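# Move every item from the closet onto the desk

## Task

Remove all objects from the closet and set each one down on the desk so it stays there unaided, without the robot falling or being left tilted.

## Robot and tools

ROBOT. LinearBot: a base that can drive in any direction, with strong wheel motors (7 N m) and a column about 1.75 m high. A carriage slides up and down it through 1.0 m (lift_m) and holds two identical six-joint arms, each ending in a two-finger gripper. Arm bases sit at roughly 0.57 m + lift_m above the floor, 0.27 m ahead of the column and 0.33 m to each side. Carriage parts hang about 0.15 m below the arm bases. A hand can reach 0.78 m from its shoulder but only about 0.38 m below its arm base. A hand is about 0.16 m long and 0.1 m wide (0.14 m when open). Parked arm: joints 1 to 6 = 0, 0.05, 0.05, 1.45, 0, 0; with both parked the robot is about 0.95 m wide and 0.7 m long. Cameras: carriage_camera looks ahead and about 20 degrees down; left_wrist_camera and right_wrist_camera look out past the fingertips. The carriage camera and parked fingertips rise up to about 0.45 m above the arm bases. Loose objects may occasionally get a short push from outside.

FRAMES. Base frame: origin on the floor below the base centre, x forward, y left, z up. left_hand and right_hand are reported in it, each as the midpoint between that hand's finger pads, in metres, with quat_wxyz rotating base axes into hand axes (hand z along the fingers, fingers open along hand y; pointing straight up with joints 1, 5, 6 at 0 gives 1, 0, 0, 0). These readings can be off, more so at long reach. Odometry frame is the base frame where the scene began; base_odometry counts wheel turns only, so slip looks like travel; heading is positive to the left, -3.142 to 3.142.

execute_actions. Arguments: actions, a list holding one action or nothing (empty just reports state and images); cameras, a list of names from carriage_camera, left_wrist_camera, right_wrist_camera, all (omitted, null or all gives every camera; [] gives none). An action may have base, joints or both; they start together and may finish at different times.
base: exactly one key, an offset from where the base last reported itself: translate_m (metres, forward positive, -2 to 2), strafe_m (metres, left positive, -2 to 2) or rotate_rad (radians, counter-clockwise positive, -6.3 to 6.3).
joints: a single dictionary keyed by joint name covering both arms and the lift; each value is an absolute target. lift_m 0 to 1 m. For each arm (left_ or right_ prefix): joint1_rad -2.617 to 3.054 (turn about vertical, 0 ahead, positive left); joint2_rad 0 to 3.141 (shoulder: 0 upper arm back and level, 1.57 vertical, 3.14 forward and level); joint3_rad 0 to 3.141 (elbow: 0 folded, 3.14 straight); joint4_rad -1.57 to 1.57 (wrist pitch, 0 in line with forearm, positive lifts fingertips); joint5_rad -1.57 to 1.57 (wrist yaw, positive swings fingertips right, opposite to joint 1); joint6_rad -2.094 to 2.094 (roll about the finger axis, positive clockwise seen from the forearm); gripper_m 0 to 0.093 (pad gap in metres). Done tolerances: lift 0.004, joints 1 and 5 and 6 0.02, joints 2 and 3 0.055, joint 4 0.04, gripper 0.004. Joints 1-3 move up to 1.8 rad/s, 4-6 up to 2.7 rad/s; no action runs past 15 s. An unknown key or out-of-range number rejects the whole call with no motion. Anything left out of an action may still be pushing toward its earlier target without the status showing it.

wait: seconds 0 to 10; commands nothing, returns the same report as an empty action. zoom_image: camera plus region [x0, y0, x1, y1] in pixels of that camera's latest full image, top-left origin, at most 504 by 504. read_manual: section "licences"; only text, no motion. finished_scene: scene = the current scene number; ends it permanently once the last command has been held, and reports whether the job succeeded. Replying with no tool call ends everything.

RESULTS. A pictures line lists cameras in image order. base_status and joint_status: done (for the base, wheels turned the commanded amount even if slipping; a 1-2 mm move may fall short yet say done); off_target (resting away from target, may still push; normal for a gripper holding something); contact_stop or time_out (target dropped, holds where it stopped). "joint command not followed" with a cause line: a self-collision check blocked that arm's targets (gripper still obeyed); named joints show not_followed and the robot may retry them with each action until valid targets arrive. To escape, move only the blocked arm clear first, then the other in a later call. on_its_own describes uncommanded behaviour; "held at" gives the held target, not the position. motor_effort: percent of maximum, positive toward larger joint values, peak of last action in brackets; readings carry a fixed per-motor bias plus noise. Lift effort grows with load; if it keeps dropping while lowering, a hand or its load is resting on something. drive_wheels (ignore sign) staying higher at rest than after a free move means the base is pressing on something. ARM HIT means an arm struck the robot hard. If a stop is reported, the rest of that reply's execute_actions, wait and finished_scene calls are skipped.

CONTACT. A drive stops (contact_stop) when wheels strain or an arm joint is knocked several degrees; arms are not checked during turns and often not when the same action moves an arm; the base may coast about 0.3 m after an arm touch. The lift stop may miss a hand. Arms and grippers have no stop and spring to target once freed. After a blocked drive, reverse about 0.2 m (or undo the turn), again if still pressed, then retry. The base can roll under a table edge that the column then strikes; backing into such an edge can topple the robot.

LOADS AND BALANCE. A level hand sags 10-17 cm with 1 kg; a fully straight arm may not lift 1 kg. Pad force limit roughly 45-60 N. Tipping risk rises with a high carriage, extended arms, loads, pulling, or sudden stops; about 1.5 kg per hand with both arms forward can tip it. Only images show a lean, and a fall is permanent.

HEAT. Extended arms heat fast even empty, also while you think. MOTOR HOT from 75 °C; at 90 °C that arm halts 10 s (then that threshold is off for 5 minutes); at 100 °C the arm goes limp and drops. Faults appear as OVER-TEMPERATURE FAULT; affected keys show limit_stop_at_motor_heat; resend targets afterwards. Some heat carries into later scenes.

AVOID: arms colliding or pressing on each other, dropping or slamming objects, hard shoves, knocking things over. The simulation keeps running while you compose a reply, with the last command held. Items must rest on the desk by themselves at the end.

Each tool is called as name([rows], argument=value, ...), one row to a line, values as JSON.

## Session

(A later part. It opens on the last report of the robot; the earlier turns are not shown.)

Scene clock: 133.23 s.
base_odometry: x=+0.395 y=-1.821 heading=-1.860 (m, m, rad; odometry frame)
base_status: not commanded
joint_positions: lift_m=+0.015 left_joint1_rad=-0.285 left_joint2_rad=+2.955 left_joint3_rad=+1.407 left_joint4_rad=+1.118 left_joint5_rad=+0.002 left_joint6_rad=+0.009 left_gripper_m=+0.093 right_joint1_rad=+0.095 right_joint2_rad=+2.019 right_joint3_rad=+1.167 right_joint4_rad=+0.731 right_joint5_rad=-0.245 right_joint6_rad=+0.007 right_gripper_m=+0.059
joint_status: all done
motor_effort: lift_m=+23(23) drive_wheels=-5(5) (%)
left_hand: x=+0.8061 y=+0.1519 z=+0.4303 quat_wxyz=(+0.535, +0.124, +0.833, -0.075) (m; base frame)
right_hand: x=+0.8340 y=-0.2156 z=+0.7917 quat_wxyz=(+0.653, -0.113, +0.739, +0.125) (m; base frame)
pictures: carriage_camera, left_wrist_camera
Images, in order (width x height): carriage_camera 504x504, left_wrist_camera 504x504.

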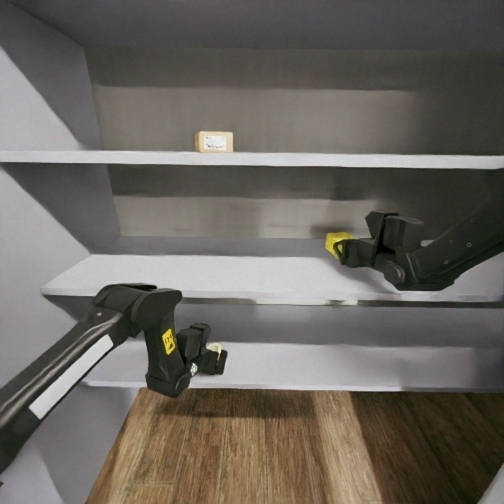

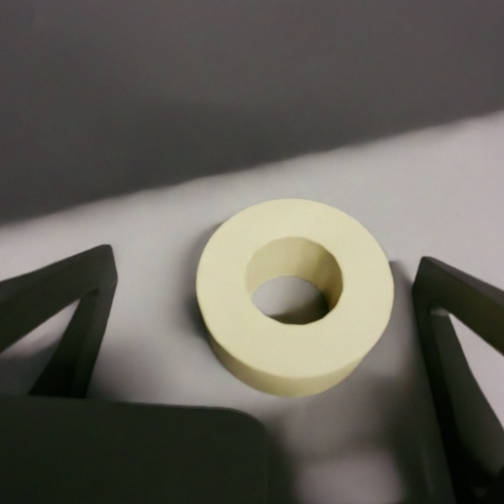

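execute_actions([
  {"base":{"translate_m":0.018},"joints":{"left_joint1_rad":-0.3,"lift_m":0.008}},
], cameras=["left_wrist_camera"])

execute_actions([
  {"joints":{"left_gripper_m":0.02}},
], cameras=["left_wrist_camera"])

execute_actions([
  {"joints":{"lift_m":0.035}},
])

Scene clock: 135.67 s.
base_odometry: x=+0.390 y=-1.838 heading=-1.859 (m, m, rad; odometry frame)
base_status: done
joint_positions: lift_m=+0.008 left_joint1_rad=-0.290 left_joint2_rad=+2.955 left_joint3_rad=+1.407 left_joint4_rad=+1.146 left_joint5_rad=+0.001 left_joint6_rad=+0.009 left_gripper_m=+0.093 right_joint1_rad=+0.095 right_joint2_rad=+2.019 right_joint3_rad=+1.167 right_joint4_rad=+0.725 right_joint5_rad=-0.244 right_joint6_rad=+0.007 right_gripper_m=+0.059
joint_status: all done
motor_effort: lift_m=+24(24) drive_wheels=+2(14) (%)
left_hand: x=+0.8079 y=+0.1481 z=+0.4296 quat_wxyz=(+0.546, +0.125, +0.825, -0.078) (m; base frame)
right_hand: x=+0.8338 y=-0.2154 z=+0.7834 quat_wxyz=(+0.651, -0.113, +0.741, +0.125) (m; base frame)
pictures: left_wrist_camera
Images, in order (width x height): left_wrist_camera 504x504.

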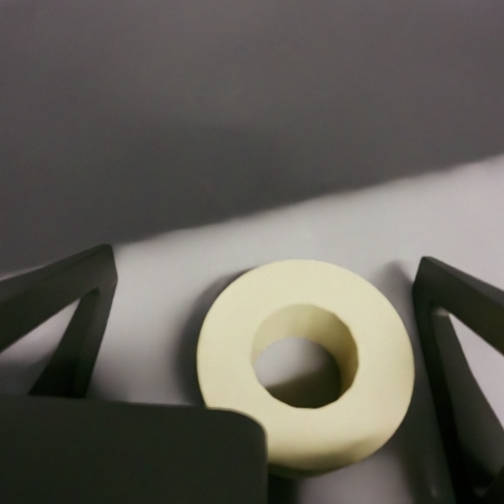

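Scene clock: 136.33 s.
base_odometry: x=+0.390 y=-1.838 heading=-1.859 (m, m, rad; odometry frame)
base_status: not commanded
joint_positions: lift_m=+0.008 left_joint1_rad=-0.290 left_joint2_rad=+2.955 left_joint3_rad=+1.407 left_joint4_rad=+1.145 left_joint5_rad=+0.001 left_joint6_rad=+0.009 left_gripper_m=+0.047 right_joint1_rad=+0.095 right_joint2_rad=+2.019 right_joint3_rad=+1.167 right_joint4_rad=+0.725 right_joint5_rad=-0.244 right_joint6_rad=+0.007 right_gripper_m=+0.059
joint_status: left_gripper_m off_target (ended at +0.047, target +0.020)
motor_effort: lift_m=+19(25) drive_wheels=+2(2) (%)
left_hand: x=+0.8079 y=+0.1482 z=+0.4295 quat_wxyz=(+0.546, +0.124, +0.825, -0.078) (m; base frame)
right_hand: x=+0.8338 y=-0.2154 z=+0.7834 quat_wxyz=(+0.651, -0.113, +0.741, +0.125) (m; base frame)
pictures: left_wrist_camera
Images, in order (width x height): left_wrist_camera 504x504.

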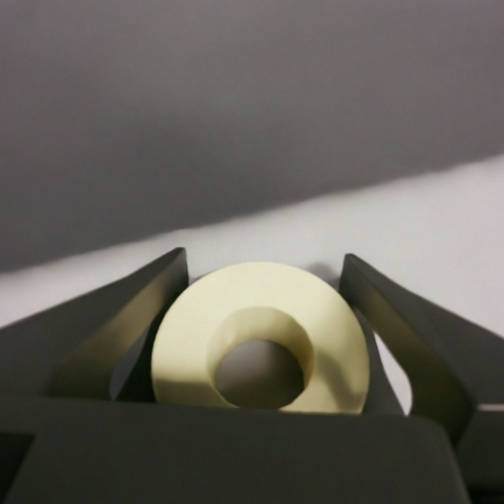

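Scene clock: 137.03 s.
base_odometry: x=+0.390 y=-1.838 heading=-1.859 (m, m, rad; odometry frame)
base_status: not commanded
joint_positions: lift_m=+0.035 left_joint1_rad=-0.290 left_joint2_rad=+2.959 left_joint3_rad=+1.407 left_joint4_rad=+1.114 left_joint5_rad=+0.001 left_joint6_rad=+0.009 left_gripper_m=+0.047 right_joint1_rad=+0.095 right_joint2_rad=+2.015 right_joint3_rad=+1.167 right_joint4_rad=+0.729 right_joint5_rad=-0.244 right_joint6_rad=+0.007 right_gripper_m=+0.059
joint_status: all done
motor_effort: lift_m=+23(23) drive_wheels=+2(2) (%)
left_hand: x=+0.8039 y=+0.1494 z=+0.4476 quat_wxyz=(+0.531, +0.126, +0.834, -0.076) (m; base frame)
right_hand: x=+0.8338 y=-0.2155 z=+0.8132 quat_wxyz=(+0.653, -0.113, +0.738, +0.125) (m; base frame)
pictures: carriage_camera, left_wrist_camera, right_wrist_camera
Images, in order (width x height): carriage_camera 504x504, left_wrist_camera 504x504, right_wrist_camera 504x504.

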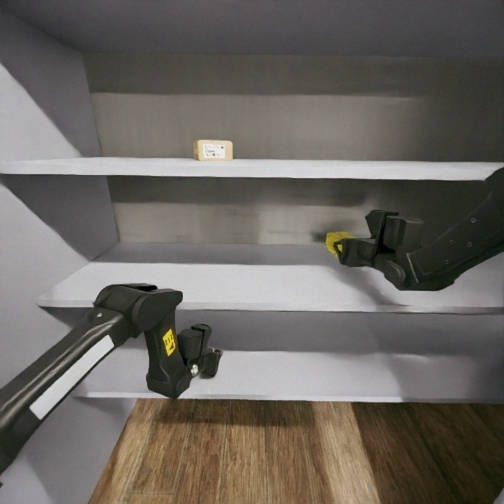

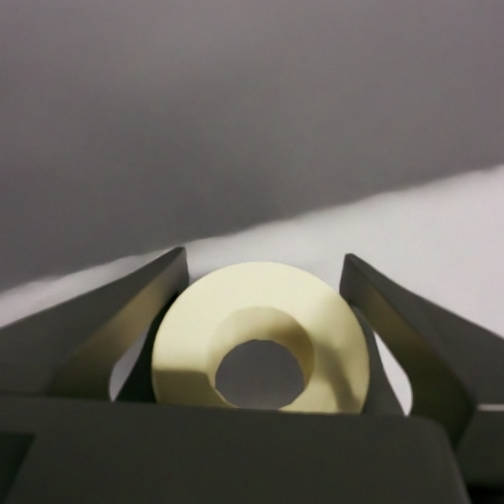

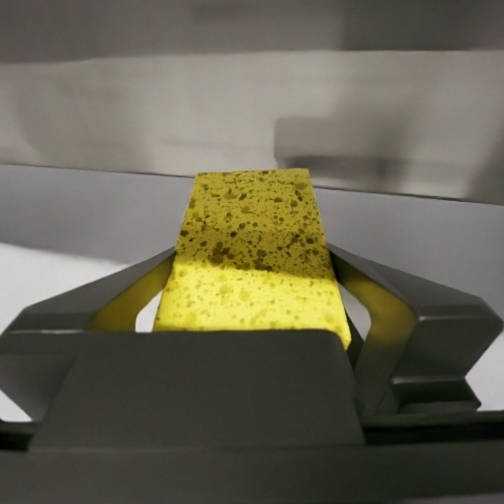

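execute_actions([
  {"base":{"translate_m":-0.9}},
], cameras=[])

execute_actions([
  {"base":{"rotate_rad":-2.6},"joints":{"lift_m":0.3,"left_joint1_rad":0,"left_joint2_rad":1.0,"left_joint3_rad":0.6,"left_joint4_rad":-0.04,"right_joint1_rad":0,"right_joint5_rad":0,"right_joint2_rad":1.0,"right_joint3_rad":0.6,"right_joint4_rad":0.2}},
], cameras=["carriage_camera"])

Scene clock: 143.17 s.
base_odometry: x=+0.646 y=-0.976 heading=-1.859 (m, m, rad; odometry frame)
base_status: done
joint_positions: lift_m=+0.035 left_joint1_rad=-0.290 left_joint2_rad=+2.959 left_joint3_rad=+1.407 left_joint4_rad=+1.111 left_joint5_rad=+0.001 left_joint6_rad=+0.009 left_gripper_m=+0.047 right_joint1_rad=+0.095 right_joint2_rad=+2.015 right_joint3_rad=+1.167 right_joint4_rad=+0.728 right_joint5_rad=-0.244 right_joint6_rad=+0.007 right_gripper_m=+0.059
joint_status: not commanded
motor_effort: lift_m=+21(23) drive_wheels=-3(17) (%)
left_hand: x=+0.8036 y=+0.1495 z=+0.4469 quat_wxyz=(+0.530, +0.126, +0.835, -0.075) (m; base frame)
right_hand: x=+0.8337 y=-0.2155 z=+0.8129 quat_wxyz=(+0.653, -0.113, +0.739, +0.124) (m; base frame)
pictures: none
No camera images: the call's "cameras" was empty. Leave "cameras" out to get every camera's image.

Scene clock: 147.07 s.
base_odometry: x=+0.646 y=-0.976 heading=+1.824 (m, m, rad; odometry frame)
base_status: done
joint_positions: lift_m=+0.300 left_joint1_rad=+0.012 left_joint2_rad=+1.013 left_joint3_rad=+0.618 left_joint4_rad=-0.022 left_joint5_rad=-0.004 left_joint6_rad=+0.009 left_gripper_m=+0.047 right_joint1_rad=-0.006 right_joint2_rad=+1.012 right_joint3_rad=+0.619 right_joint4_rad=+0.216 right_joint5_rad=-0.001 right_joint6_rad=+0.007 right_gripper_m=+0.059
joint_status: all done
motor_effort: lift_m=+25(24) drive_wheels=+3(13) (%)
left_hand: x=+0.6151 y=+0.3168 z=+1.0982 quat_wxyz=(+0.545, -0.003, +0.838, +0.007) (m; base frame)
right_hand: x=+0.6321 y=-0.3137 z=+1.1552 quat_wxyz=(+0.642, +0.004, +0.767, +0.001) (m; base frame)
pictures: carriage_camera
Images, in order (width x height): carriage_camera 504x504.

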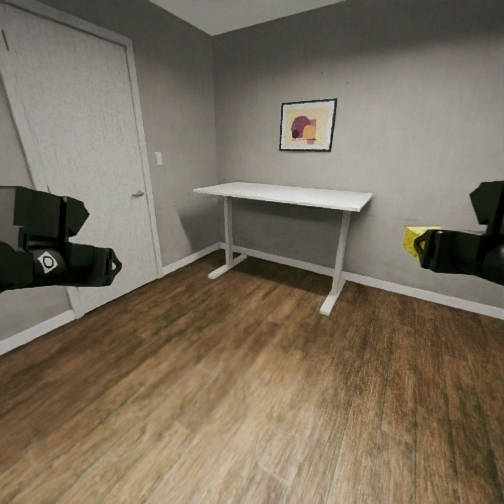

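execute_actions([
  {"base":{"translate_m":1.7}},
], cameras=[])

execute_actions([
  {"base":{"rotate_rad":-0.56}},
])

Scene clock: 154.57 s.
base_odometry: x=+0.222 y=+0.671 heading=+1.823 (m, m, rad; odometry frame)
base_status: done
joint_positions: lift_m=+0.300 left_joint1_rad=+0.012 left_joint2_rad=+1.013 left_joint3_rad=+0.618 left_joint4_rad=-0.025 left_joint5_rad=-0.004 left_joint6_rad=+0.009 left_gripper_m=+0.047 right_joint1_rad=-0.006 right_joint2_rad=+1.012 right_joint3_rad=+0.619 right_joint4_rad=+0.214 right_joint5_rad=-0.001 right_joint6_rad=+0.007 right_gripper_m=+0.059
joint_status: not commanded
motor_effort: lift_m=+21(23) drive_wheels=-8(18) (%)
left_hand: x=+0.6147 y=+0.3168 z=+1.0975 quat_wxyz=(+0.544, -0.003, +0.839, +0.007) (m; base frame)
right_hand: x=+0.6320 y=-0.3137 z=+1.1546 quat_wxyz=(+0.641, +0.004, +0.767, +0.001) (m; base frame)
pictures: none
No camera images: the call's "cameras" was empty. Leave "cameras" out to get every camera's image.

Scene clock: 156.53 s.
base_odometry: x=+0.221 y=+0.671 heading=+1.264 (m, m, rad; odometry frame)
base_status: done
joint_positions: lift_m=+0.300 left_joint1_rad=+0.012 left_joint2_rad=+1.013 left_joint3_rad=+0.618 left_joint4_rad=-0.026 left_joint5_rad=-0.004 left_joint6_rad=+0.009 left_gripper_m=+0.047 right_joint1_rad=-0.005 right_joint2_rad=+1.012 right_joint3_rad=+0.619 right_joint4_rad=+0.213 right_joint5_rad=-0.001 right_joint6_rad=+0.007 right_gripper_m=+0.059
joint_status: not commanded
motor_effort: lift_m=+21(26) drive_wheels=+4(11) (%)
left_hand: x=+0.6147 y=+0.3168 z=+1.0973 quat_wxyz=(+0.544, -0.002, +0.839, +0.007) (m; base frame)
right_hand: x=+0.6320 y=-0.3136 z=+1.1543 quat_wxyz=(+0.641, +0.004, +0.768, +0.001) (m; base frame)
pictures: carriage_camera, left_wrist_camera, right_wrist_camera
Images, in order (width x height): carriage_camera 504x504, left_wrist_camera 504x504, right_wrist_camera 504x504.

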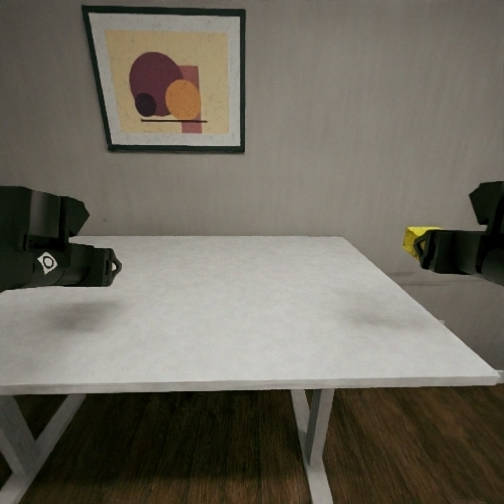

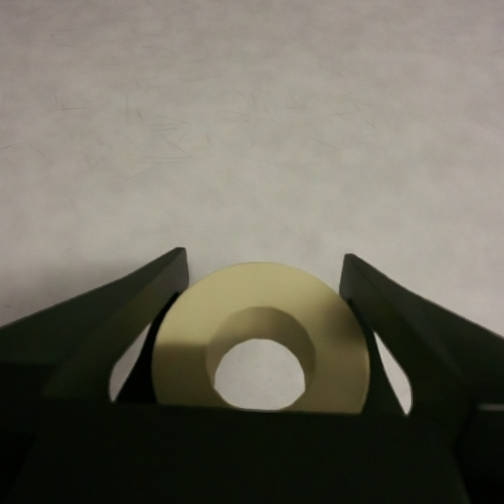

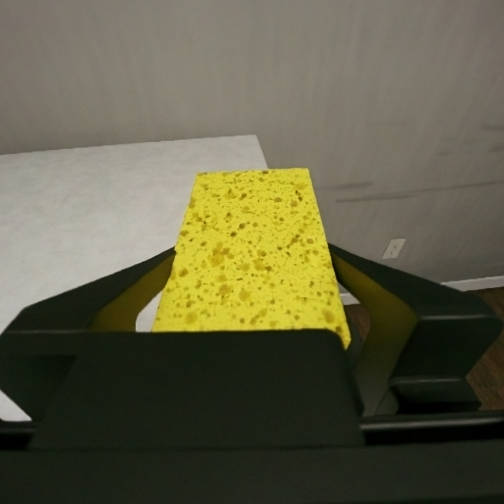

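execute_actions([
  {"joints":{"lift_m":0.22,"left_joint1_rad":-0.1,"left_joint2_rad":1.5,"left_joint3_rad":1.1,"right_joint1_rad":0.35,"right_joint2_rad":1.5,"right_joint3_rad":0.95,"right_joint4_rad":0.35}},
])

Scene clock: 160.87 s.
base_odometry: x=+0.221 y=+0.671 heading=+1.264 (m, m, rad; odometry frame)
base_status: not commanded
joint_positions: lift_m=+0.220 left_joint1_rad=-0.094 left_joint2_rad=+1.484 left_joint3_rad=+1.083 left_joint4_rad=-0.034 left_joint5_rad=-0.002 left_joint6_rad=+0.009 left_gripper_m=+0.047 right_joint1_rad=+0.349 right_joint2_rad=+1.489 right_joint3_rad=+0.935 right_joint4_rad=+0.354 right_joint5_rad=-0.001 right_joint6_rad=+0.007 right_gripper_m=+0.059
joint_status: all done
motor_effort: lift_m=+25(20) drive_wheels=+4(4) (%)
left_hand: x=+0.7278 y=+0.2680 z=+1.0519 quat_wxyz=(+0.538, +0.043, +0.842, -0.022) (m; base frame)
right_hand: x=+0.7111 y=-0.1476 z=+1.0688 quat_wxyz=(+0.623, -0.132, +0.763, +0.112) (m; base frame)
pictures: carriage_camera, left_wrist_camera, right_wrist_camera
Images, in order (width x height): carriage_camera 504x504, left_wrist_camera 504x504, right_wrist_camera 504x504.

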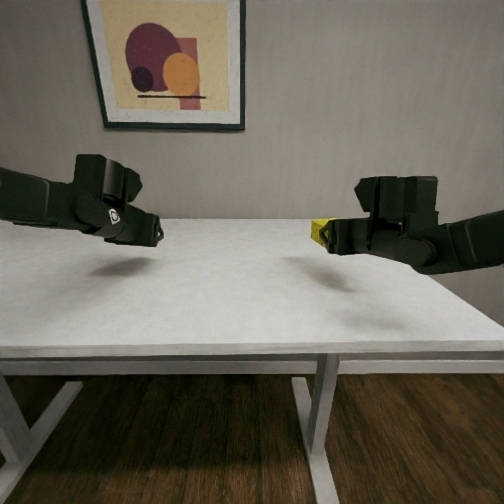

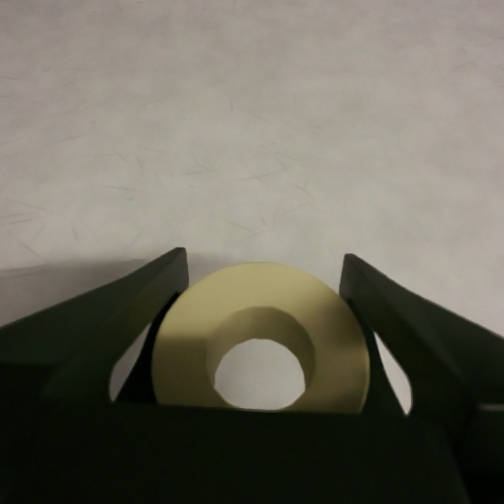

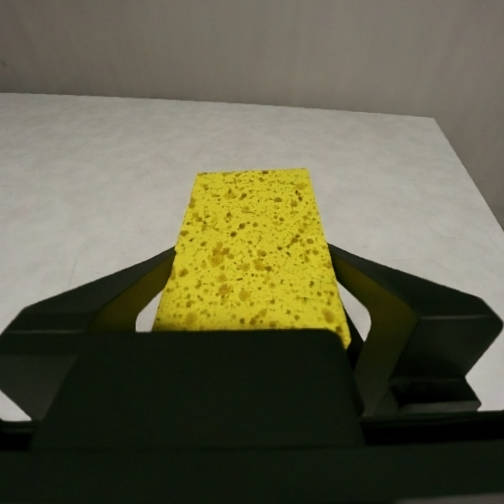

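execute_actions([
  {"joints":{"lift_m":0.16}},
], cameras=["carriage_camera"])

Scene clock: 162.73 s.
base_odometry: x=+0.221 y=+0.671 heading=+1.264 (m, m, rad; odometry frame)
base_status: not commanded
joint_positions: lift_m=+0.160 left_joint1_rad=-0.094 left_joint2_rad=+1.489 left_joint3_rad=+1.089 left_joint4_rad=-0.042 left_joint5_rad=-0.002 left_joint6_rad=+0.009 left_gripper_m=+0.047 right_joint1_rad=+0.349 right_joint2_rad=+1.489 right_joint3_rad=+0.948 right_joint4_rad=+0.352 right_joint5_rad=-0.001 right_joint6_rad=+0.007 right_gripper_m=+0.059
joint_status: all done
motor_effort: lift_m=+26(21) drive_wheels=+4(4) (%)
left_hand: x=+0.7283 y=+0.2680 z=+0.9905 quat_wxyz=(+0.535, +0.043, +0.844, -0.022) (m; base frame)
right_hand: x=+0.7125 y=-0.1471 z=+1.0146 quat_wxyz=(+0.627, -0.132, +0.760, +0.113) (m; base frame)
pictures: carriage_camera
Images, in order (width x height): carriage_camera 504x504.

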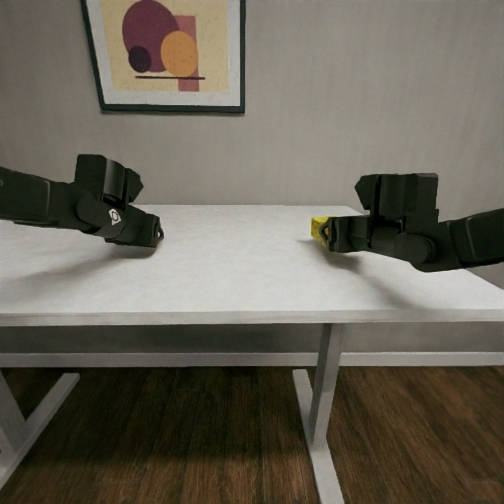

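execute_actions([
  {"joints":{"lift_m":0.138,"right_joint4_rad":0.31}},
], cameras=["carriage_camera"])

Scene clock: 164.53 s.
base_odometry: x=+0.221 y=+0.671 heading=+1.264 (m, m, rad; odometry frame)
base_status: not commanded
joint_positions: lift_m=+0.138 left_joint1_rad=-0.094 left_joint2_rad=+1.489 left_joint3_rad=+1.089 left_joint4_rad=-0.029 left_joint5_rad=-0.002 left_joint6_rad=+0.008 left_gripper_m=+0.047 right_joint1_rad=+0.349 right_joint2_rad=+1.491 right_joint3_rad=+0.948 right_joint4_rad=+0.326 right_joint5_rad=-0.001 right_joint6_rad=+0.007 right_gripper_m=+0.059
joint_status: all done
motor_effort: lift_m=+22(28) drive_wheels=+4(4) (%)
left_hand: x=+0.7298 y=+0.2678 z=+0.9711 quat_wxyz=(+0.540, +0.042, +0.840, -0.022) (m; base frame)
right_hand: x=+0.7115 y=-0.1475 z=+0.9860 quat_wxyz=(+0.617, -0.133, +0.768, +0.111) (m; base frame)
pictures: carriage_camera
Images, in order (width x height): carriage_camera 504x504.

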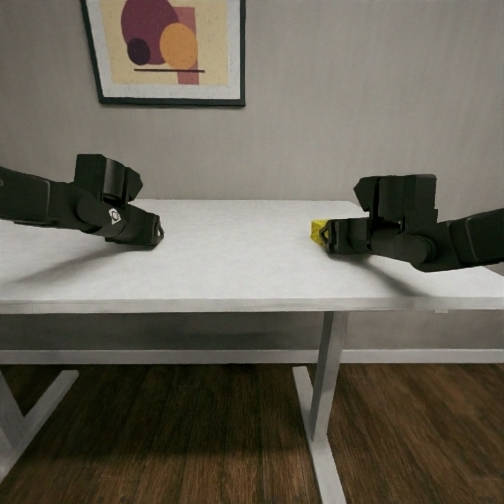

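execute_actions([
  {"joints":{"left_gripper_m":0.093,"right_gripper_m":0.093}},
], cameras=[])

execute_actions([
  {"base":{"translate_m":-0.5},"joints":{"lift_m":0.25}},
], cameras=["carriage_camera"])

Scene clock: 166.60 s.
base_odometry: x=+0.221 y=+0.671 heading=+1.264 (m, m, rad; odometry frame)
base_status: not commanded
joint_positions: lift_m=+0.138 left_joint1_rad=-0.094 left_joint2_rad=+1.489 left_joint3_rad=+1.089 left_joint4_rad=-0.029 left_joint5_rad=-0.002 left_joint6_rad=+0.008 left_gripper_m=+0.093 right_joint1_rad=+0.349 right_joint2_rad=+1.491 right_joint3_rad=+0.948 right_joint4_rad=+0.326 right_joint5_rad=-0.001 right_joint6_rad=+0.007 right_gripper_m=+0.093
joint_status: all done
motor_effort: lift_m=+21(24) drive_wheels=+4(4) (%)
left_hand: x=+0.7298 y=+0.2678 z=+0.9711 quat_wxyz=(+0.540, +0.042, +0.840, -0.022) (m; base frame)
right_hand: x=+0.7115 y=-0.1475 z=+0.9860 quat_wxyz=(+0.617, -0.133, +0.768, +0.111) (m; base frame)
pictures: none
No camera images: the call's "cameras" was empty. Leave "cameras" out to get every camera's image.

Scene clock: 169.70 s.
base_odometry: x=+0.070 y=+0.194 heading=+1.263 (m, m, rad; odometry frame)
base_status: done
joint_positions: lift_m=+0.250 left_joint1_rad=-0.094 left_joint2_rad=+1.491 left_joint3_rad=+1.089 left_joint4_rad=-0.031 left_joint5_rad=-0.002 left_joint6_rad=+0.008 left_gripper_m=+0.093 right_joint1_rad=+0.349 right_joint2_rad=+1.491 right_joint3_rad=+0.948 right_joint4_rad=+0.325 right_joint5_rad=-0.001 right_joint6_rad=+0.007 right_gripper_m=+0.093
joint_status: all done
motor_effort: lift_m=+19(29) drive_wheels=-8(16) (%)
left_hand: x=+0.7298 y=+0.2678 z=+1.0819 quat_wxyz=(+0.538, +0.042, +0.841, -0.022) (m; base frame)
right_hand: x=+0.7114 y=-0.1475 z=+1.0978 quat_wxyz=(+0.616, -0.133, +0.768, +0.111) (m; base frame)
pictures: carriage_camera
Images, in order (width x height): carriage_camera 504x504.

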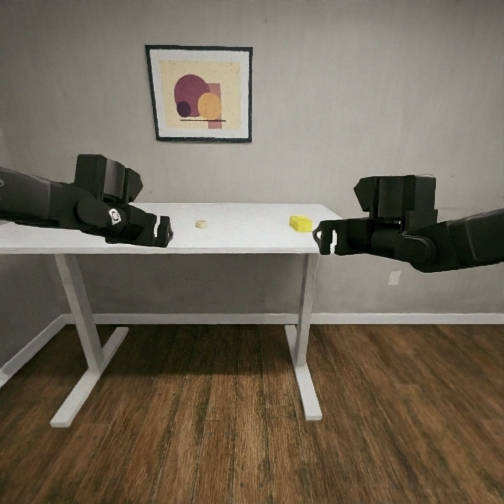

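execute_actions([
  {"base":{"rotate_rad":-2.522},"joints":{"left_joint1_rad":0,"left_joint2_rad":0.05,"left_joint3_rad":0.05,"left_joint4_rad":1.45,"right_joint1_rad":0,"right_joint2_rad":0.6,"right_joint3_rad":0.6,"right_joint4_rad":0}},
], cameras=[])

execute_actions([
  {"base":{"translate_m":1.57}},
], cameras=[])

execute_actions([
  {"base":{"rotate_rad":-0.6}},
], cameras=["carriage_camera"])

Scene clock: 175.63 s.
base_odometry: x=+0.070 y=+0.194 heading=-1.259 (m, m, rad; odometry frame)
base_status: done
joint_positions: lift_m=+0.250 left_joint1_rad=+0.004 left_joint2_rad=+0.065 left_joint3_rad=+0.074 left_joint4_rad=+1.451 left_joint5_rad=-0.004 left_joint6_rad=+0.008 left_gripper_m=+0.093 right_joint1_rad=+0.005 right_joint2_rad=+0.615 right_joint3_rad=+0.611 right_joint4_rad=+0.013 right_joint5_rad=+0.001 right_joint6_rad=+0.007 right_gripper_m=+0.093
joint_status: all done
motor_effort: lift_m=+20(22) drive_wheels=+4(12) (%)
left_hand: x=+0.2889 y=+0.3126 z=+1.2864 quat_wxyz=(+0.998, -0.002, +0.055, +0.006) (m; base frame)
right_hand: x=+0.5563 y=-0.3107 z=+1.1763 quat_wxyz=(+0.710, +0.001, +0.704, +0.004) (m; base frame)
pictures: none
No camera images: the call's "cameras" was empty. Leave "cameras" out to get every camera's image.

Scene clock: 181.07 s.
base_odometry: x=+0.550 y=-1.301 heading=-1.260 (m, m, rad; odometry frame)
base_status: done
joint_positions: lift_m=+0.250 left_joint1_rad=+0.004 left_joint2_rad=+0.065 left_joint3_rad=+0.074 left_joint4_rad=+1.451 left_joint5_rad=-0.004 left_joint6_rad=+0.008 left_gripper_m=+0.093 right_joint1_rad=+0.005 right_joint2_rad=+0.615 right_joint3_rad=+0.611 right_joint4_rad=+0.013 right_joint5_rad=+0.001 right_joint6_rad=+0.007 right_gripper_m=+0.093
joint_status: not commanded
motor_effort: lift_m=+20(21) drive_wheels=-8(17) (%)
left_hand: x=+0.2888 y=+0.3126 z=+1.2864 quat_wxyz=(+0.998, -0.002, +0.055, +0.006) (m; base frame)
right_hand: x=+0.5563 y=-0.3107 z=+1.1763 quat_wxyz=(+0.710, +0.001, +0.704, +0.004) (m; base frame)
pictures: none
No camera images: the call's "cameras" was empty. Leave "cameras" out to get every camera's image.

Scene clock: 183.10 s.
base_odometry: x=+0.550 y=-1.301 heading=-1.859 (m, m, rad; odometry frame)
base_status: done
joint_positions: lift_m=+0.250 left_joint1_rad=+0.004 left_joint2_rad=+0.065 left_joint3_rad=+0.074 left_joint4_rad=+1.450 left_joint5_rad=-0.004 left_joint6_rad=+0.008 left_gripper_m=+0.093 right_joint1_rad=+0.005 right_joint2_rad=+0.615 right_joint3_rad=+0.611 right_joint4_rad=+0.012 right_joint5_rad=+0.001 right_joint6_rad=+0.007 right_gripper_m=+0.093
joint_status: not commanded
motor_effort: lift_m=+21(20) drive_wheels=+4(11) (%)
left_hand: x=+0.2890 y=+0.3126 z=+1.2864 quat_wxyz=(+0.998, -0.002, +0.056, +0.006) (m; base frame)
right_hand: x=+0.5563 y=-0.3106 z=+1.1761 quat_wxyz=(+0.710, +0.001, +0.704, +0.004) (m; base frame)
pictures: carriage_camera
Images, in order (width x height): carriage_camera 504x504.

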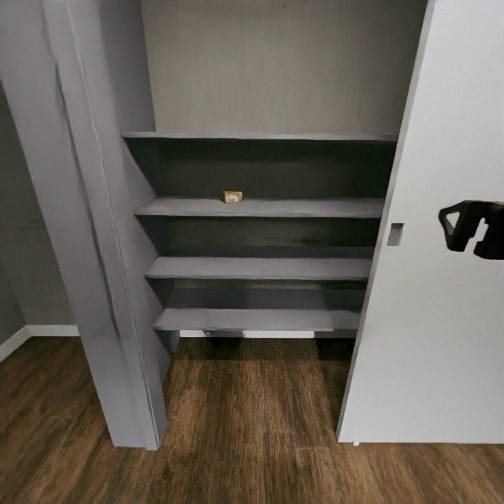

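execute_actions([
  {"base":{"translate_m":0.5},"joints":{"lift_m":0.17,"right_joint1_rad":0.55,"right_joint2_rad":1.8,"right_joint3_rad":1.8,"right_joint4_rad":-0.15}},
], cameras=["carriage_camera","right_wrist_camera"])

Scene clock: 189.20 s.
base_odometry: x=+0.407 y=-1.780 heading=-1.860 (m, m, rad; odometry frame)
base_status: done
joint_positions: lift_m=+0.170 left_joint1_rad=+0.004 left_joint2_rad=+0.065 left_joint3_rad=+0.071 left_joint4_rad=+1.451 left_joint5_rad=-0.003 left_joint6_rad=+0.008 left_gripper_m=+0.093 right_joint1_rad=+0.550 right_joint2_rad=+1.786 right_joint3_rad=+1.789 right_joint4_rad=-0.137 right_joint5_rad=+0.001 right_joint6_rad=+0.007 right_gripper_m=+0.093
joint_status: all done
motor_effort: lift_m=+26(24) drive_wheels=-8(17) (%)
left_hand: x=+0.2897 y=+0.3125 z=+1.2055 quat_wxyz=(+0.998, -0.002, +0.057, +0.006) (m; base frame)
right_hand: x=+0.7424 y=-0.0168 z=+1.1687 quat_wxyz=(+0.633, -0.202, +0.725, +0.181) (m; base frame)
pictures: carriage_camera, right_wrist_camera
Images, in order (width x height): carriage_camera 504x504, right_wrist_camera 504x504.

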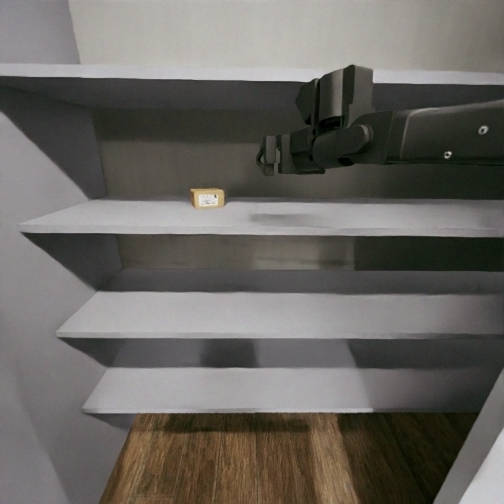

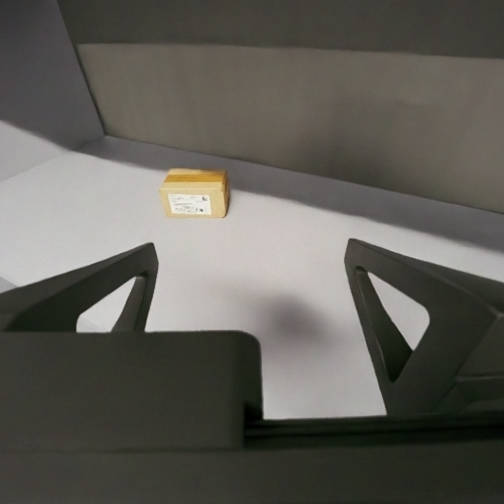

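zoom_image(camera="carriage_camera", region=[150, 150, 270, 250])

zoom_image(camera="right_wrist_camera", region=[120, 130, 270, 250])

Region (150, 150, 270, 250) of carriage_camera's 504x504 image, scaled by 4.200, with more detail than that image has.

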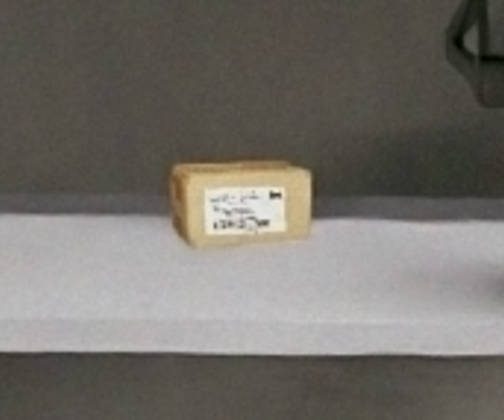

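Region (120, 130, 270, 250) of right_wrist_camera's 504x504 image, scaled by 3.360, with more detail than that image has; it fills the top 403 rows of this view, and the rest is white.

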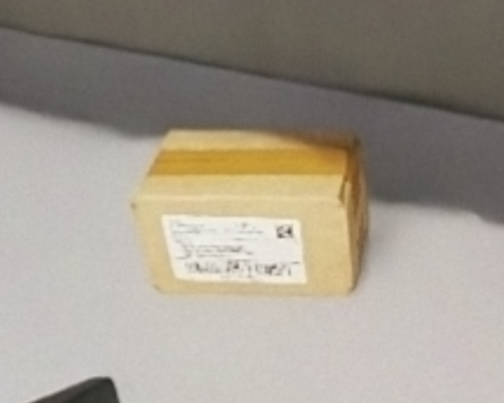

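execute_actions([
  {"base":{"rotate_rad":-0.5},"joints":{"lift_m":0.09,"right_joint1_rad":0.3,"right_joint2_rad":0.05,"right_joint3_rad":0.05,"right_joint4_rad":1.45,"left_gripper_m":0,"left_joint1_rad":0.4,"left_joint2_rad":0.7,"left_joint3_rad":0.7,"left_joint4_rad":0.3}},
], cameras=["carriage_camera"])

execute_actions([
  {"base":{"translate_m":0.132},"joints":{"right_joint1_rad":0}},
], cameras=[])

execute_actions([
  {"base":{"strafe_m":0.072},"joints":{"left_joint2_rad":1.1,"left_joint3_rad":1.1,"left_joint4_rad":-0.15}},
], cameras=["carriage_camera","left_wrist_camera"])

Scene clock: 198.83 s.
base_odometry: x=+0.408 y=-1.780 heading=-2.254 (m, m, rad; odometry frame)
base_status: rotate_rad contact_stop (by the wheels' count: -0.394 of -0.500)
joint_positions: lift_m=+0.090 left_joint1_rad=+0.396 left_joint2_rad=+0.697 left_joint3_rad=+0.682 left_joint4_rad=+0.312 left_joint5_rad=+0.001 left_joint6_rad=+0.008 left_gripper_m=+0.000 right_joint1_rad=+0.308 right_joint2_rad=+0.071 right_joint3_rad=+0.060 right_joint4_rad=+1.456 right_joint5_rad=-0.006 right_joint6_rad=+0.010 right_gripper_m=+0.093
joint_status: all done
motor_effort: lift_m=+24(23) drive_wheels=+3(85) (%)
left_hand: x=+0.5363 y=+0.4268 z=+1.1004 quat_wxyz=(+0.788, -0.114, +0.584, +0.161) (m; base frame)
right_hand: x=+0.2922 y=-0.3007 z=+1.1226 quat_wxyz=(+0.985, -0.012, +0.062, +0.158) (m; base frame)
pictures: carriage_camera
Images, in order (width x height): carriage_camera 504x504.

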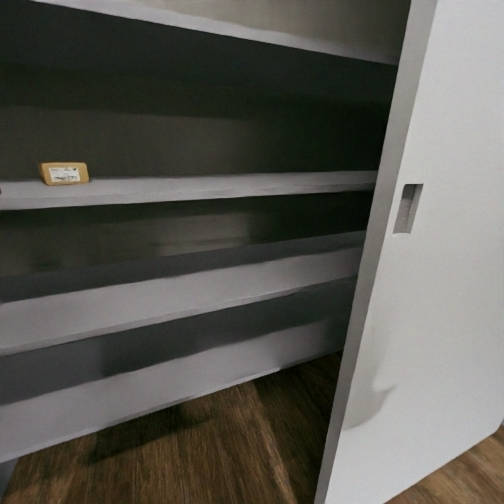

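not run: a stop came earlier in this reply.

not run: a stop came earlier in this reply.

execute_actions([
  {"base":{"rotate_rad":0.12},"joints":{"left_joint1_rad":0.1}},
], cameras=[])

execute_actions([
  {"base":{"strafe_m":-0.15},"joints":{"right_joint1_rad":0}},
], cameras=[])

execute_actions([
  {"base":{"rotate_rad":-0.25},"joints":{"left_joint1_rad":0.5,"left_joint4_rad":0}},
])

Scene clock: 201.80 s.
base_odometry: x=+0.408 y=-1.780 heading=-2.134 (m, m, rad; odometry frame)
base_status: done
joint_positions: lift_m=+0.090 left_joint1_rad=+0.109 left_joint2_rad=+0.697 left_joint3_rad=+0.682 left_joint4_rad=+0.312 left_joint5_rad=+0.001 left_joint6_rad=+0.008 left_gripper_m=+0.000 right_joint1_rad=+0.308 right_joint2_rad=+0.071 right_joint3_rad=+0.060 right_joint4_rad=+1.454 right_joint5_rad=-0.006 right_joint6_rad=+0.010 right_gripper_m=+0.093
joint_status: all done
motor_effort: lift_m=+21(21) drive_wheels=-11(11) (%)
left_hand: x=+0.5576 y=+0.3441 z=+1.1004 quat_wxyz=(+0.803, -0.030, +0.594, +0.046) (m; base frame)
right_hand: x=+0.2927 y=-0.3006 z=+1.1225 quat_wxyz=(+0.985, -0.012, +0.063, +0.158) (m; base frame)
pictures: none
No camera images: the call's "cameras" was empty. Leave "cameras" out to get every camera's image.

Scene clock: 203.73 s.
base_odometry: x=+0.281 y=-1.700 heading=-2.135 (m, m, rad; odometry frame)
base_status: done
joint_positions: lift_m=+0.090 left_joint1_rad=+0.109 left_joint2_rad=+0.697 left_joint3_rad=+0.682 left_joint4_rad=+0.312 left_joint5_rad=+0.001 left_joint6_rad=+0.008 left_gripper_m=+0.000 right_joint1_rad=+0.005 right_joint2_rad=+0.071 right_joint3_rad=+0.060 right_joint4_rad=+1.454 right_joint5_rad=-0.005 right_joint6_rad=+0.009 right_gripper_m=+0.093
joint_status: all done
motor_effort: lift_m=+19(23) drive_wheels=-7(12) (%)
left_hand: x=+0.5576 y=+0.3441 z=+1.1003 quat_wxyz=(+0.802, -0.030, +0.594, +0.046) (m; base frame)
right_hand: x=+0.2946 y=-0.3109 z=+1.1225 quat_wxyz=(+0.998, -0.002, +0.064, +0.007) (m; base frame)
pictures: none
No camera images: the call's "cameras" was empty. Leave "cameras" out to get every camera's image.

Scene clock: 205.13 s.
base_odometry: x=+0.281 y=-1.700 heading=-2.385 (m, m, rad; odometry frame)
base_status: done
joint_positions: lift_m=+0.090 left_joint1_rad=+0.491 left_joint2_rad=+0.697 left_joint3_rad=+0.682 left_joint4_rad=+0.017 left_joint5_rad=+0.000 left_joint6_rad=+0.008 left_gripper_m=+0.000 right_joint1_rad=+0.005 right_joint2_rad=+0.071 right_joint3_rad=+0.060 right_joint4_rad=+1.452 right_joint5_rad=-0.004 right_joint6_rad=+0.009 right_gripper_m=+0.093
joint_status: all done
motor_effort: lift_m=+23(22) drive_wheels=+4(7) (%)
left_hand: x=+0.5336 y=+0.4577 z=+1.0287 quat_wxyz=(+0.686, -0.169, +0.686, +0.174) (m; base frame)
right_hand: x=+0.2951 y=-0.3109 z=+1.1225 quat_wxyz=(+0.998, -0.002, +0.065, +0.007) (m; base frame)
pictures: carriage_camera, left_wrist_camera, right_wrist_camera
Images, in order (width x height): carriage_camera 504x504, left_wrist_camera 504x504, right_wrist_camera 504x504.

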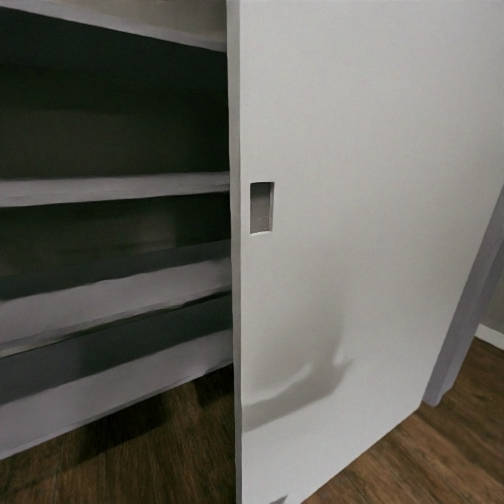

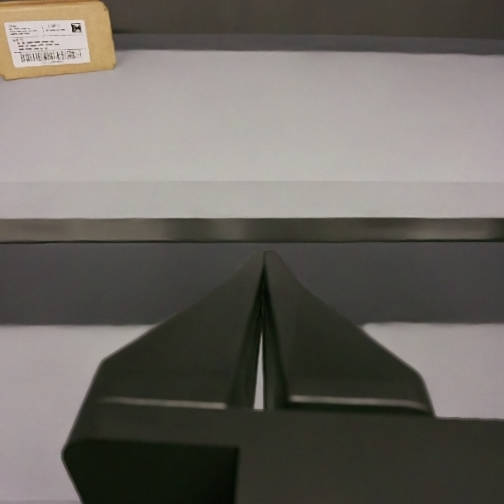

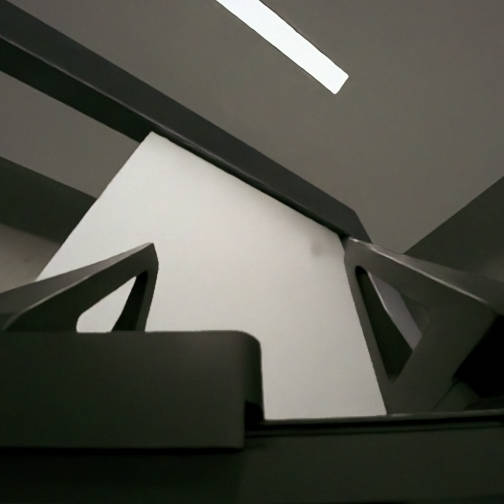

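execute_actions([
  {"base":{"strafe_m":0.098},"joints":{"lift_m":0.13,"left_joint1_rad":0.72,"left_joint2_rad":0.8,"left_joint3_rad":0.8,"left_joint4_rad":-0.05}},
], cameras=["left_wrist_camera"])

execute_actions([
  {"base":{"translate_m":0.175}},
], cameras=["carriage_camera","left_wrist_camera"])

Scene clock: 209.93 s.
base_odometry: x=+0.348 y=-1.771 heading=-2.386 (m, m, rad; odometry frame)
base_status: done
joint_positions: lift_m=+0.130 left_joint1_rad=+0.712 left_joint2_rad=+0.785 left_joint3_rad=+0.797 left_joint4_rad=-0.033 left_joint5_rad=+0.001 left_joint6_rad=+0.008 left_gripper_m=+0.000 right_joint1_rad=+0.005 right_joint2_rad=+0.071 right_joint3_rad=+0.060 right_joint4_rad=+1.450 right_joint5_rad=-0.001 right_joint6_rad=+0.009 right_gripper_m=+0.093
joint_status: all done
motor_effort: lift_m=+25(29) drive_wheels=-7(12) (%)
left_hand: x=+0.5056 y=+0.5229 z=+1.0871 quat_wxyz=(+0.655, -0.246, +0.671, +0.246) (m; base frame)
right_hand: x=+0.2955 y=-0.3114 z=+1.1625 quat_wxyz=(+0.998, -0.001, +0.066, +0.007) (m; base frame)
pictures: left_wrist_camera
Images, in order (width x height): left_wrist_camera 504x504.

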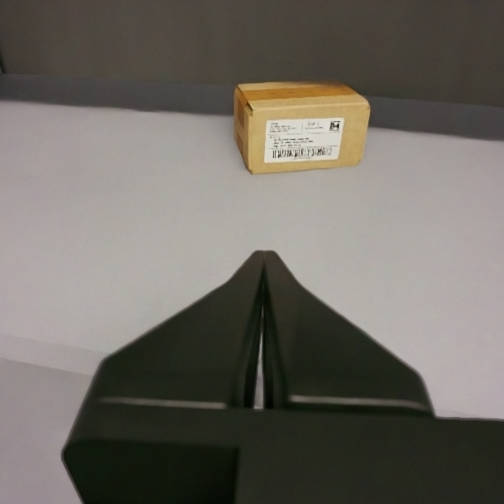

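Scene clock: 211.90 s.
base_odometry: x=+0.221 y=-1.891 heading=-2.386 (m, m, rad; odometry frame)
base_status: done
joint_positions: lift_m=+0.130 left_joint1_rad=+0.712 left_joint2_rad=+0.785 left_joint3_rad=+0.797 left_joint4_rad=-0.035 left_joint5_rad=+0.001 left_joint6_rad=+0.008 left_gripper_m=+0.000 right_joint1_rad=+0.005 right_joint2_rad=+0.071 right_joint3_rad=+0.060 right_joint4_rad=+1.450 right_joint5_rad=-0.001 right_joint6_rad=+0.009 right_gripper_m=+0.093
joint_status: not commanded
motor_effort: lift_m=+21(22) drive_wheels=-5(10) (%)
left_hand: x=+0.5056 y=+0.5229 z=+1.0868 quat_wxyz=(+0.654, -0.246, +0.671, +0.246) (m; base frame)
right_hand: x=+0.2955 y=-0.3114 z=+1.1625 quat_wxyz=(+0.998, -0.001, +0.066, +0.007) (m; base frame)
pictures: carriage_camera, left_wrist_camera
Images, in order (width x height): carriage_camera 504x504, left_wrist_camera 504x504.

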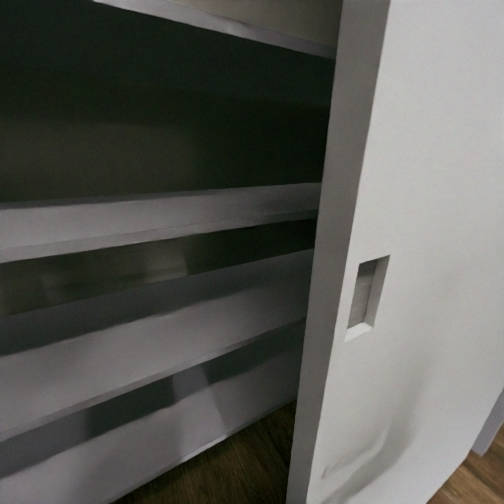

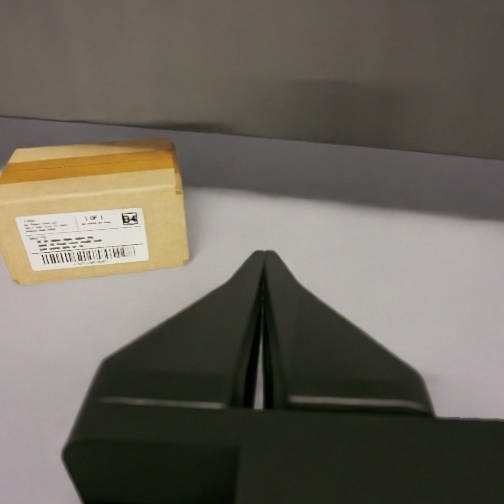

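execute_actions([
  {"joints":{"lift_m":0.18,"left_joint1_rad":0.2,"left_joint5_rad":-1.55,"left_gripper_m":0.093,"left_joint2_rad":1.3,"left_joint3_rad":1.1,"left_joint4_rad":0.2}},
], cameras=[])

execute_actions([
  {"joints":{"left_joint2_rad":2.086,"left_joint3_rad":1.736,"left_joint4_rad":0.35}},
], cameras=["carriage_camera","left_wrist_camera"])

Scene clock: 217.93 s.
base_odometry: x=+0.221 y=-1.891 heading=-2.386 (m, m, rad; odometry frame)
base_status: not commanded
joint_positions: lift_m=+0.180 left_joint1_rad=+0.205 left_joint2_rad=+1.299 left_joint3_rad=+1.085 left_joint4_rad=+0.199 left_joint5_rad=-1.544 left_joint6_rad=+0.003 left_gripper_m=+0.093 right_joint1_rad=+0.005 right_joint2_rad=+0.071 right_joint3_rad=+0.060 right_joint4_rad=+1.450 right_joint5_rad=-0.001 right_joint6_rad=+0.009 right_gripper_m=+0.093
joint_status: all done
motor_effort: lift_m=+23(26) drive_wheels=-4(2) (%)
left_hand: x=+0.4998 y=+0.5370 z=+1.1524 quat_wxyz=(+0.449, -0.538, +0.459, +0.546) (m; base frame)
right_hand: x=+0.2957 y=-0.3116 z=+1.2123 quat_wxyz=(+0.998, +0.000, +0.066, +0.007) (m; base frame)
pictures: none
No camera images: the call's "cameras" was empty. Leave "cameras" out to get every camera's image.

Scene clock: 219.33 s.
base_odometry: x=+0.221 y=-1.891 heading=-2.386 (m, m, rad; odometry frame)
base_status: not commanded
joint_positions: lift_m=+0.180 left_joint1_rad=+0.205 left_joint2_rad=+2.083 left_joint3_rad=+1.716 left_joint4_rad=+0.354 left_joint5_rad=-1.547 left_joint6_rad=+0.003 left_gripper_m=+0.093 right_joint1_rad=+0.005 right_joint2_rad=+0.071 right_joint3_rad=+0.060 right_joint4_rad=+1.450 right_joint5_rad=-0.001 right_joint6_rad=+0.009 right_gripper_m=+0.093
joint_status: all done
motor_effort: lift_m=+24(23) drive_wheels=+1(1) (%)
left_hand: x=+0.6935 y=+0.5772 z=+1.0899 quat_wxyz=(+0.448, -0.540, +0.457, +0.547) (m; base frame)
right_hand: x=+0.2957 y=-0.3116 z=+1.2123 quat_wxyz=(+0.998, +0.000, +0.066, +0.007) (m; base frame)
pictures: carriage_camera, left_wrist_camera
Images, in order (width x height): carriage_camera 504x504, left_wrist_camera 504x504.

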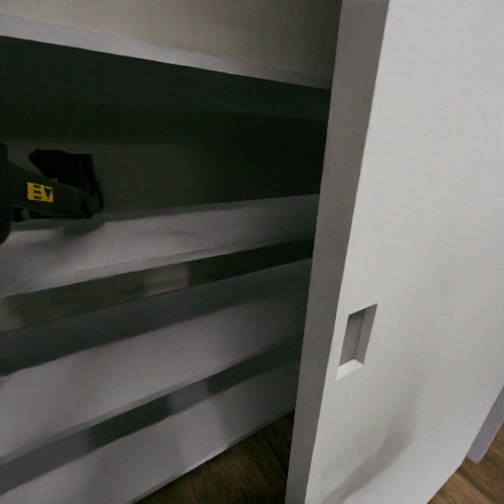

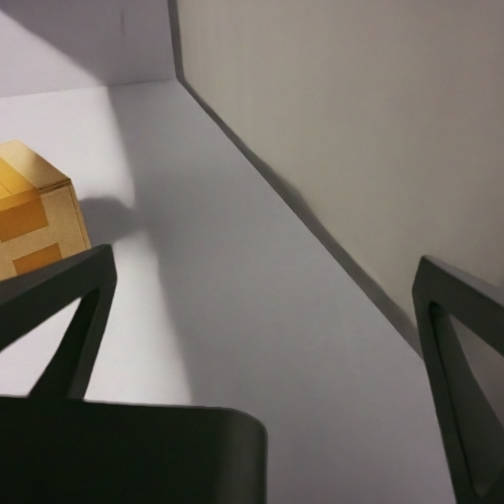

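execute_actions([
  {"joints":{"lift_m":0.152,"left_gripper_m":0.0,"left_joint1_rad":0.3}},
], cameras=["left_wrist_camera"])

Scene clock: 221.47 s.
base_odometry: x=+0.221 y=-1.891 heading=-2.386 (m, m, rad; odometry frame)
base_status: not commanded
joint_positions: lift_m=+0.152 left_joint1_rad=+0.308 left_joint2_rad=+2.087 left_joint3_rad=+1.726 left_joint4_rad=+0.353 left_joint5_rad=-1.548 left_joint6_rad=+0.003 left_gripper_m=+0.000 right_joint1_rad=+0.005 right_joint2_rad=+0.070 right_joint3_rad=+0.059 right_joint4_rad=+1.450 right_joint5_rad=-0.001 right_joint6_rad=+0.009 right_gripper_m=+0.093
joint_status: all done
motor_effort: lift_m=+22(23) drive_wheels=+1(5) (%)
left_hand: x=+0.6648 y=+0.6206 z=+1.0630 quat_wxyz=(+0.421, -0.563, +0.427, +0.568) (m; base frame)
right_hand: x=+0.2953 y=-0.3116 z=+1.1841 quat_wxyz=(+0.998, +0.000, +0.066, +0.007) (m; base frame)
pictures: left_wrist_camera
Images, in order (width x height): left_wrist_camera 504x504.

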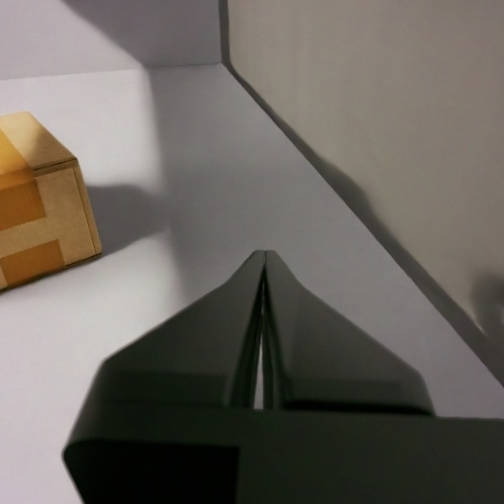

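execute_actions([
  {"joints":{"left_joint1_rad":0.43}},
], cameras=["left_wrist_camera"])

Scene clock: 222.90 s.
base_odometry: x=+0.221 y=-1.891 heading=-2.386 (m, m, rad; odometry frame)
base_status: not commanded
joint_positions: lift_m=+0.152 left_joint1_rad=+0.439 left_joint2_rad=+2.087 left_joint3_rad=+1.726 left_joint4_rad=+0.353 left_joint5_rad=-1.548 left_joint6_rad=+0.003 left_gripper_m=+0.000 right_joint1_rad=+0.005 right_joint2_rad=+0.070 right_joint3_rad=+0.059 right_joint4_rad=+1.450 right_joint5_rad=-0.001 right_joint6_rad=+0.009 right_gripper_m=+0.093
joint_status: all done
motor_effort: lift_m=+24(23) drive_wheels=+1(1) (%)
left_hand: x=+0.6210 y=+0.6707 z=+1.0630 quat_wxyz=(+0.383, -0.590, +0.390, +0.595) (m; base frame)
right_hand: x=+0.2953 y=-0.3116 z=+1.1841 quat_wxyz=(+0.998, +0.000, +0.066, +0.007) (m; base frame)
pictures: left_wrist_camera
Images, in order (width x height): left_wrist_camera 504x504.

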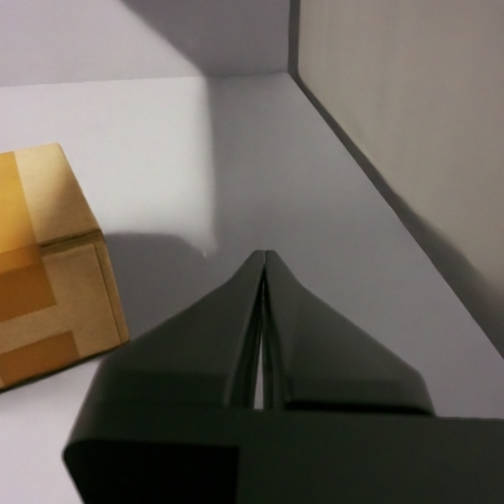

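execute_actions([
  {"joints":{"left_joint2_rad":1.76,"left_joint3_rad":1.3,"left_joint4_rad":0.46}},
], cameras=["left_wrist_camera"])

Scene clock: 225.00 s.
base_odometry: x=+0.221 y=-1.891 heading=-2.386 (m, m, rad; odometry frame)
base_status: not commanded
joint_positions: lift_m=+0.152 left_joint1_rad=+0.434 left_joint2_rad=+1.750 left_joint3_rad=+1.343 left_joint4_rad=+0.477 left_joint5_rad=-1.544 left_joint6_rad=+0.004 left_gripper_m=+0.000 right_joint1_rad=+0.005 right_joint2_rad=+0.070 right_joint3_rad=+0.059 right_joint4_rad=+1.450 right_joint5_rad=-0.001 right_joint6_rad=+0.009 right_gripper_m=+0.093
joint_status: all done
motor_effort: lift_m=+21(22) drive_wheels=-4(5) (%)
left_hand: x=+0.5460 y=+0.6336 z=+1.0878 quat_wxyz=(+0.408, -0.603, +0.368, +0.578) (m; base frame)
right_hand: x=+0.2953 y=-0.3116 z=+1.1841 quat_wxyz=(+0.998, +0.000, +0.066, +0.007) (m; base frame)
pictures: left_wrist_camera
Images, in order (width x height): left_wrist_camera 504x504.

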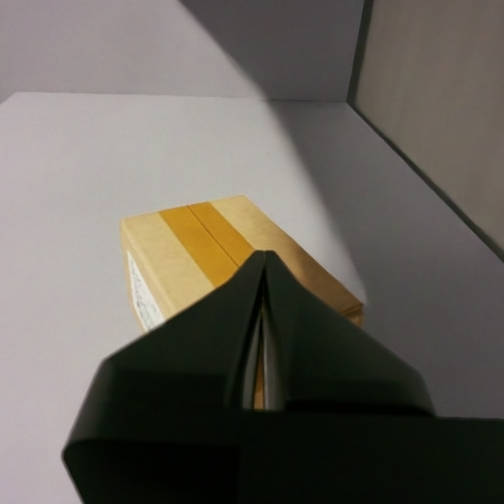

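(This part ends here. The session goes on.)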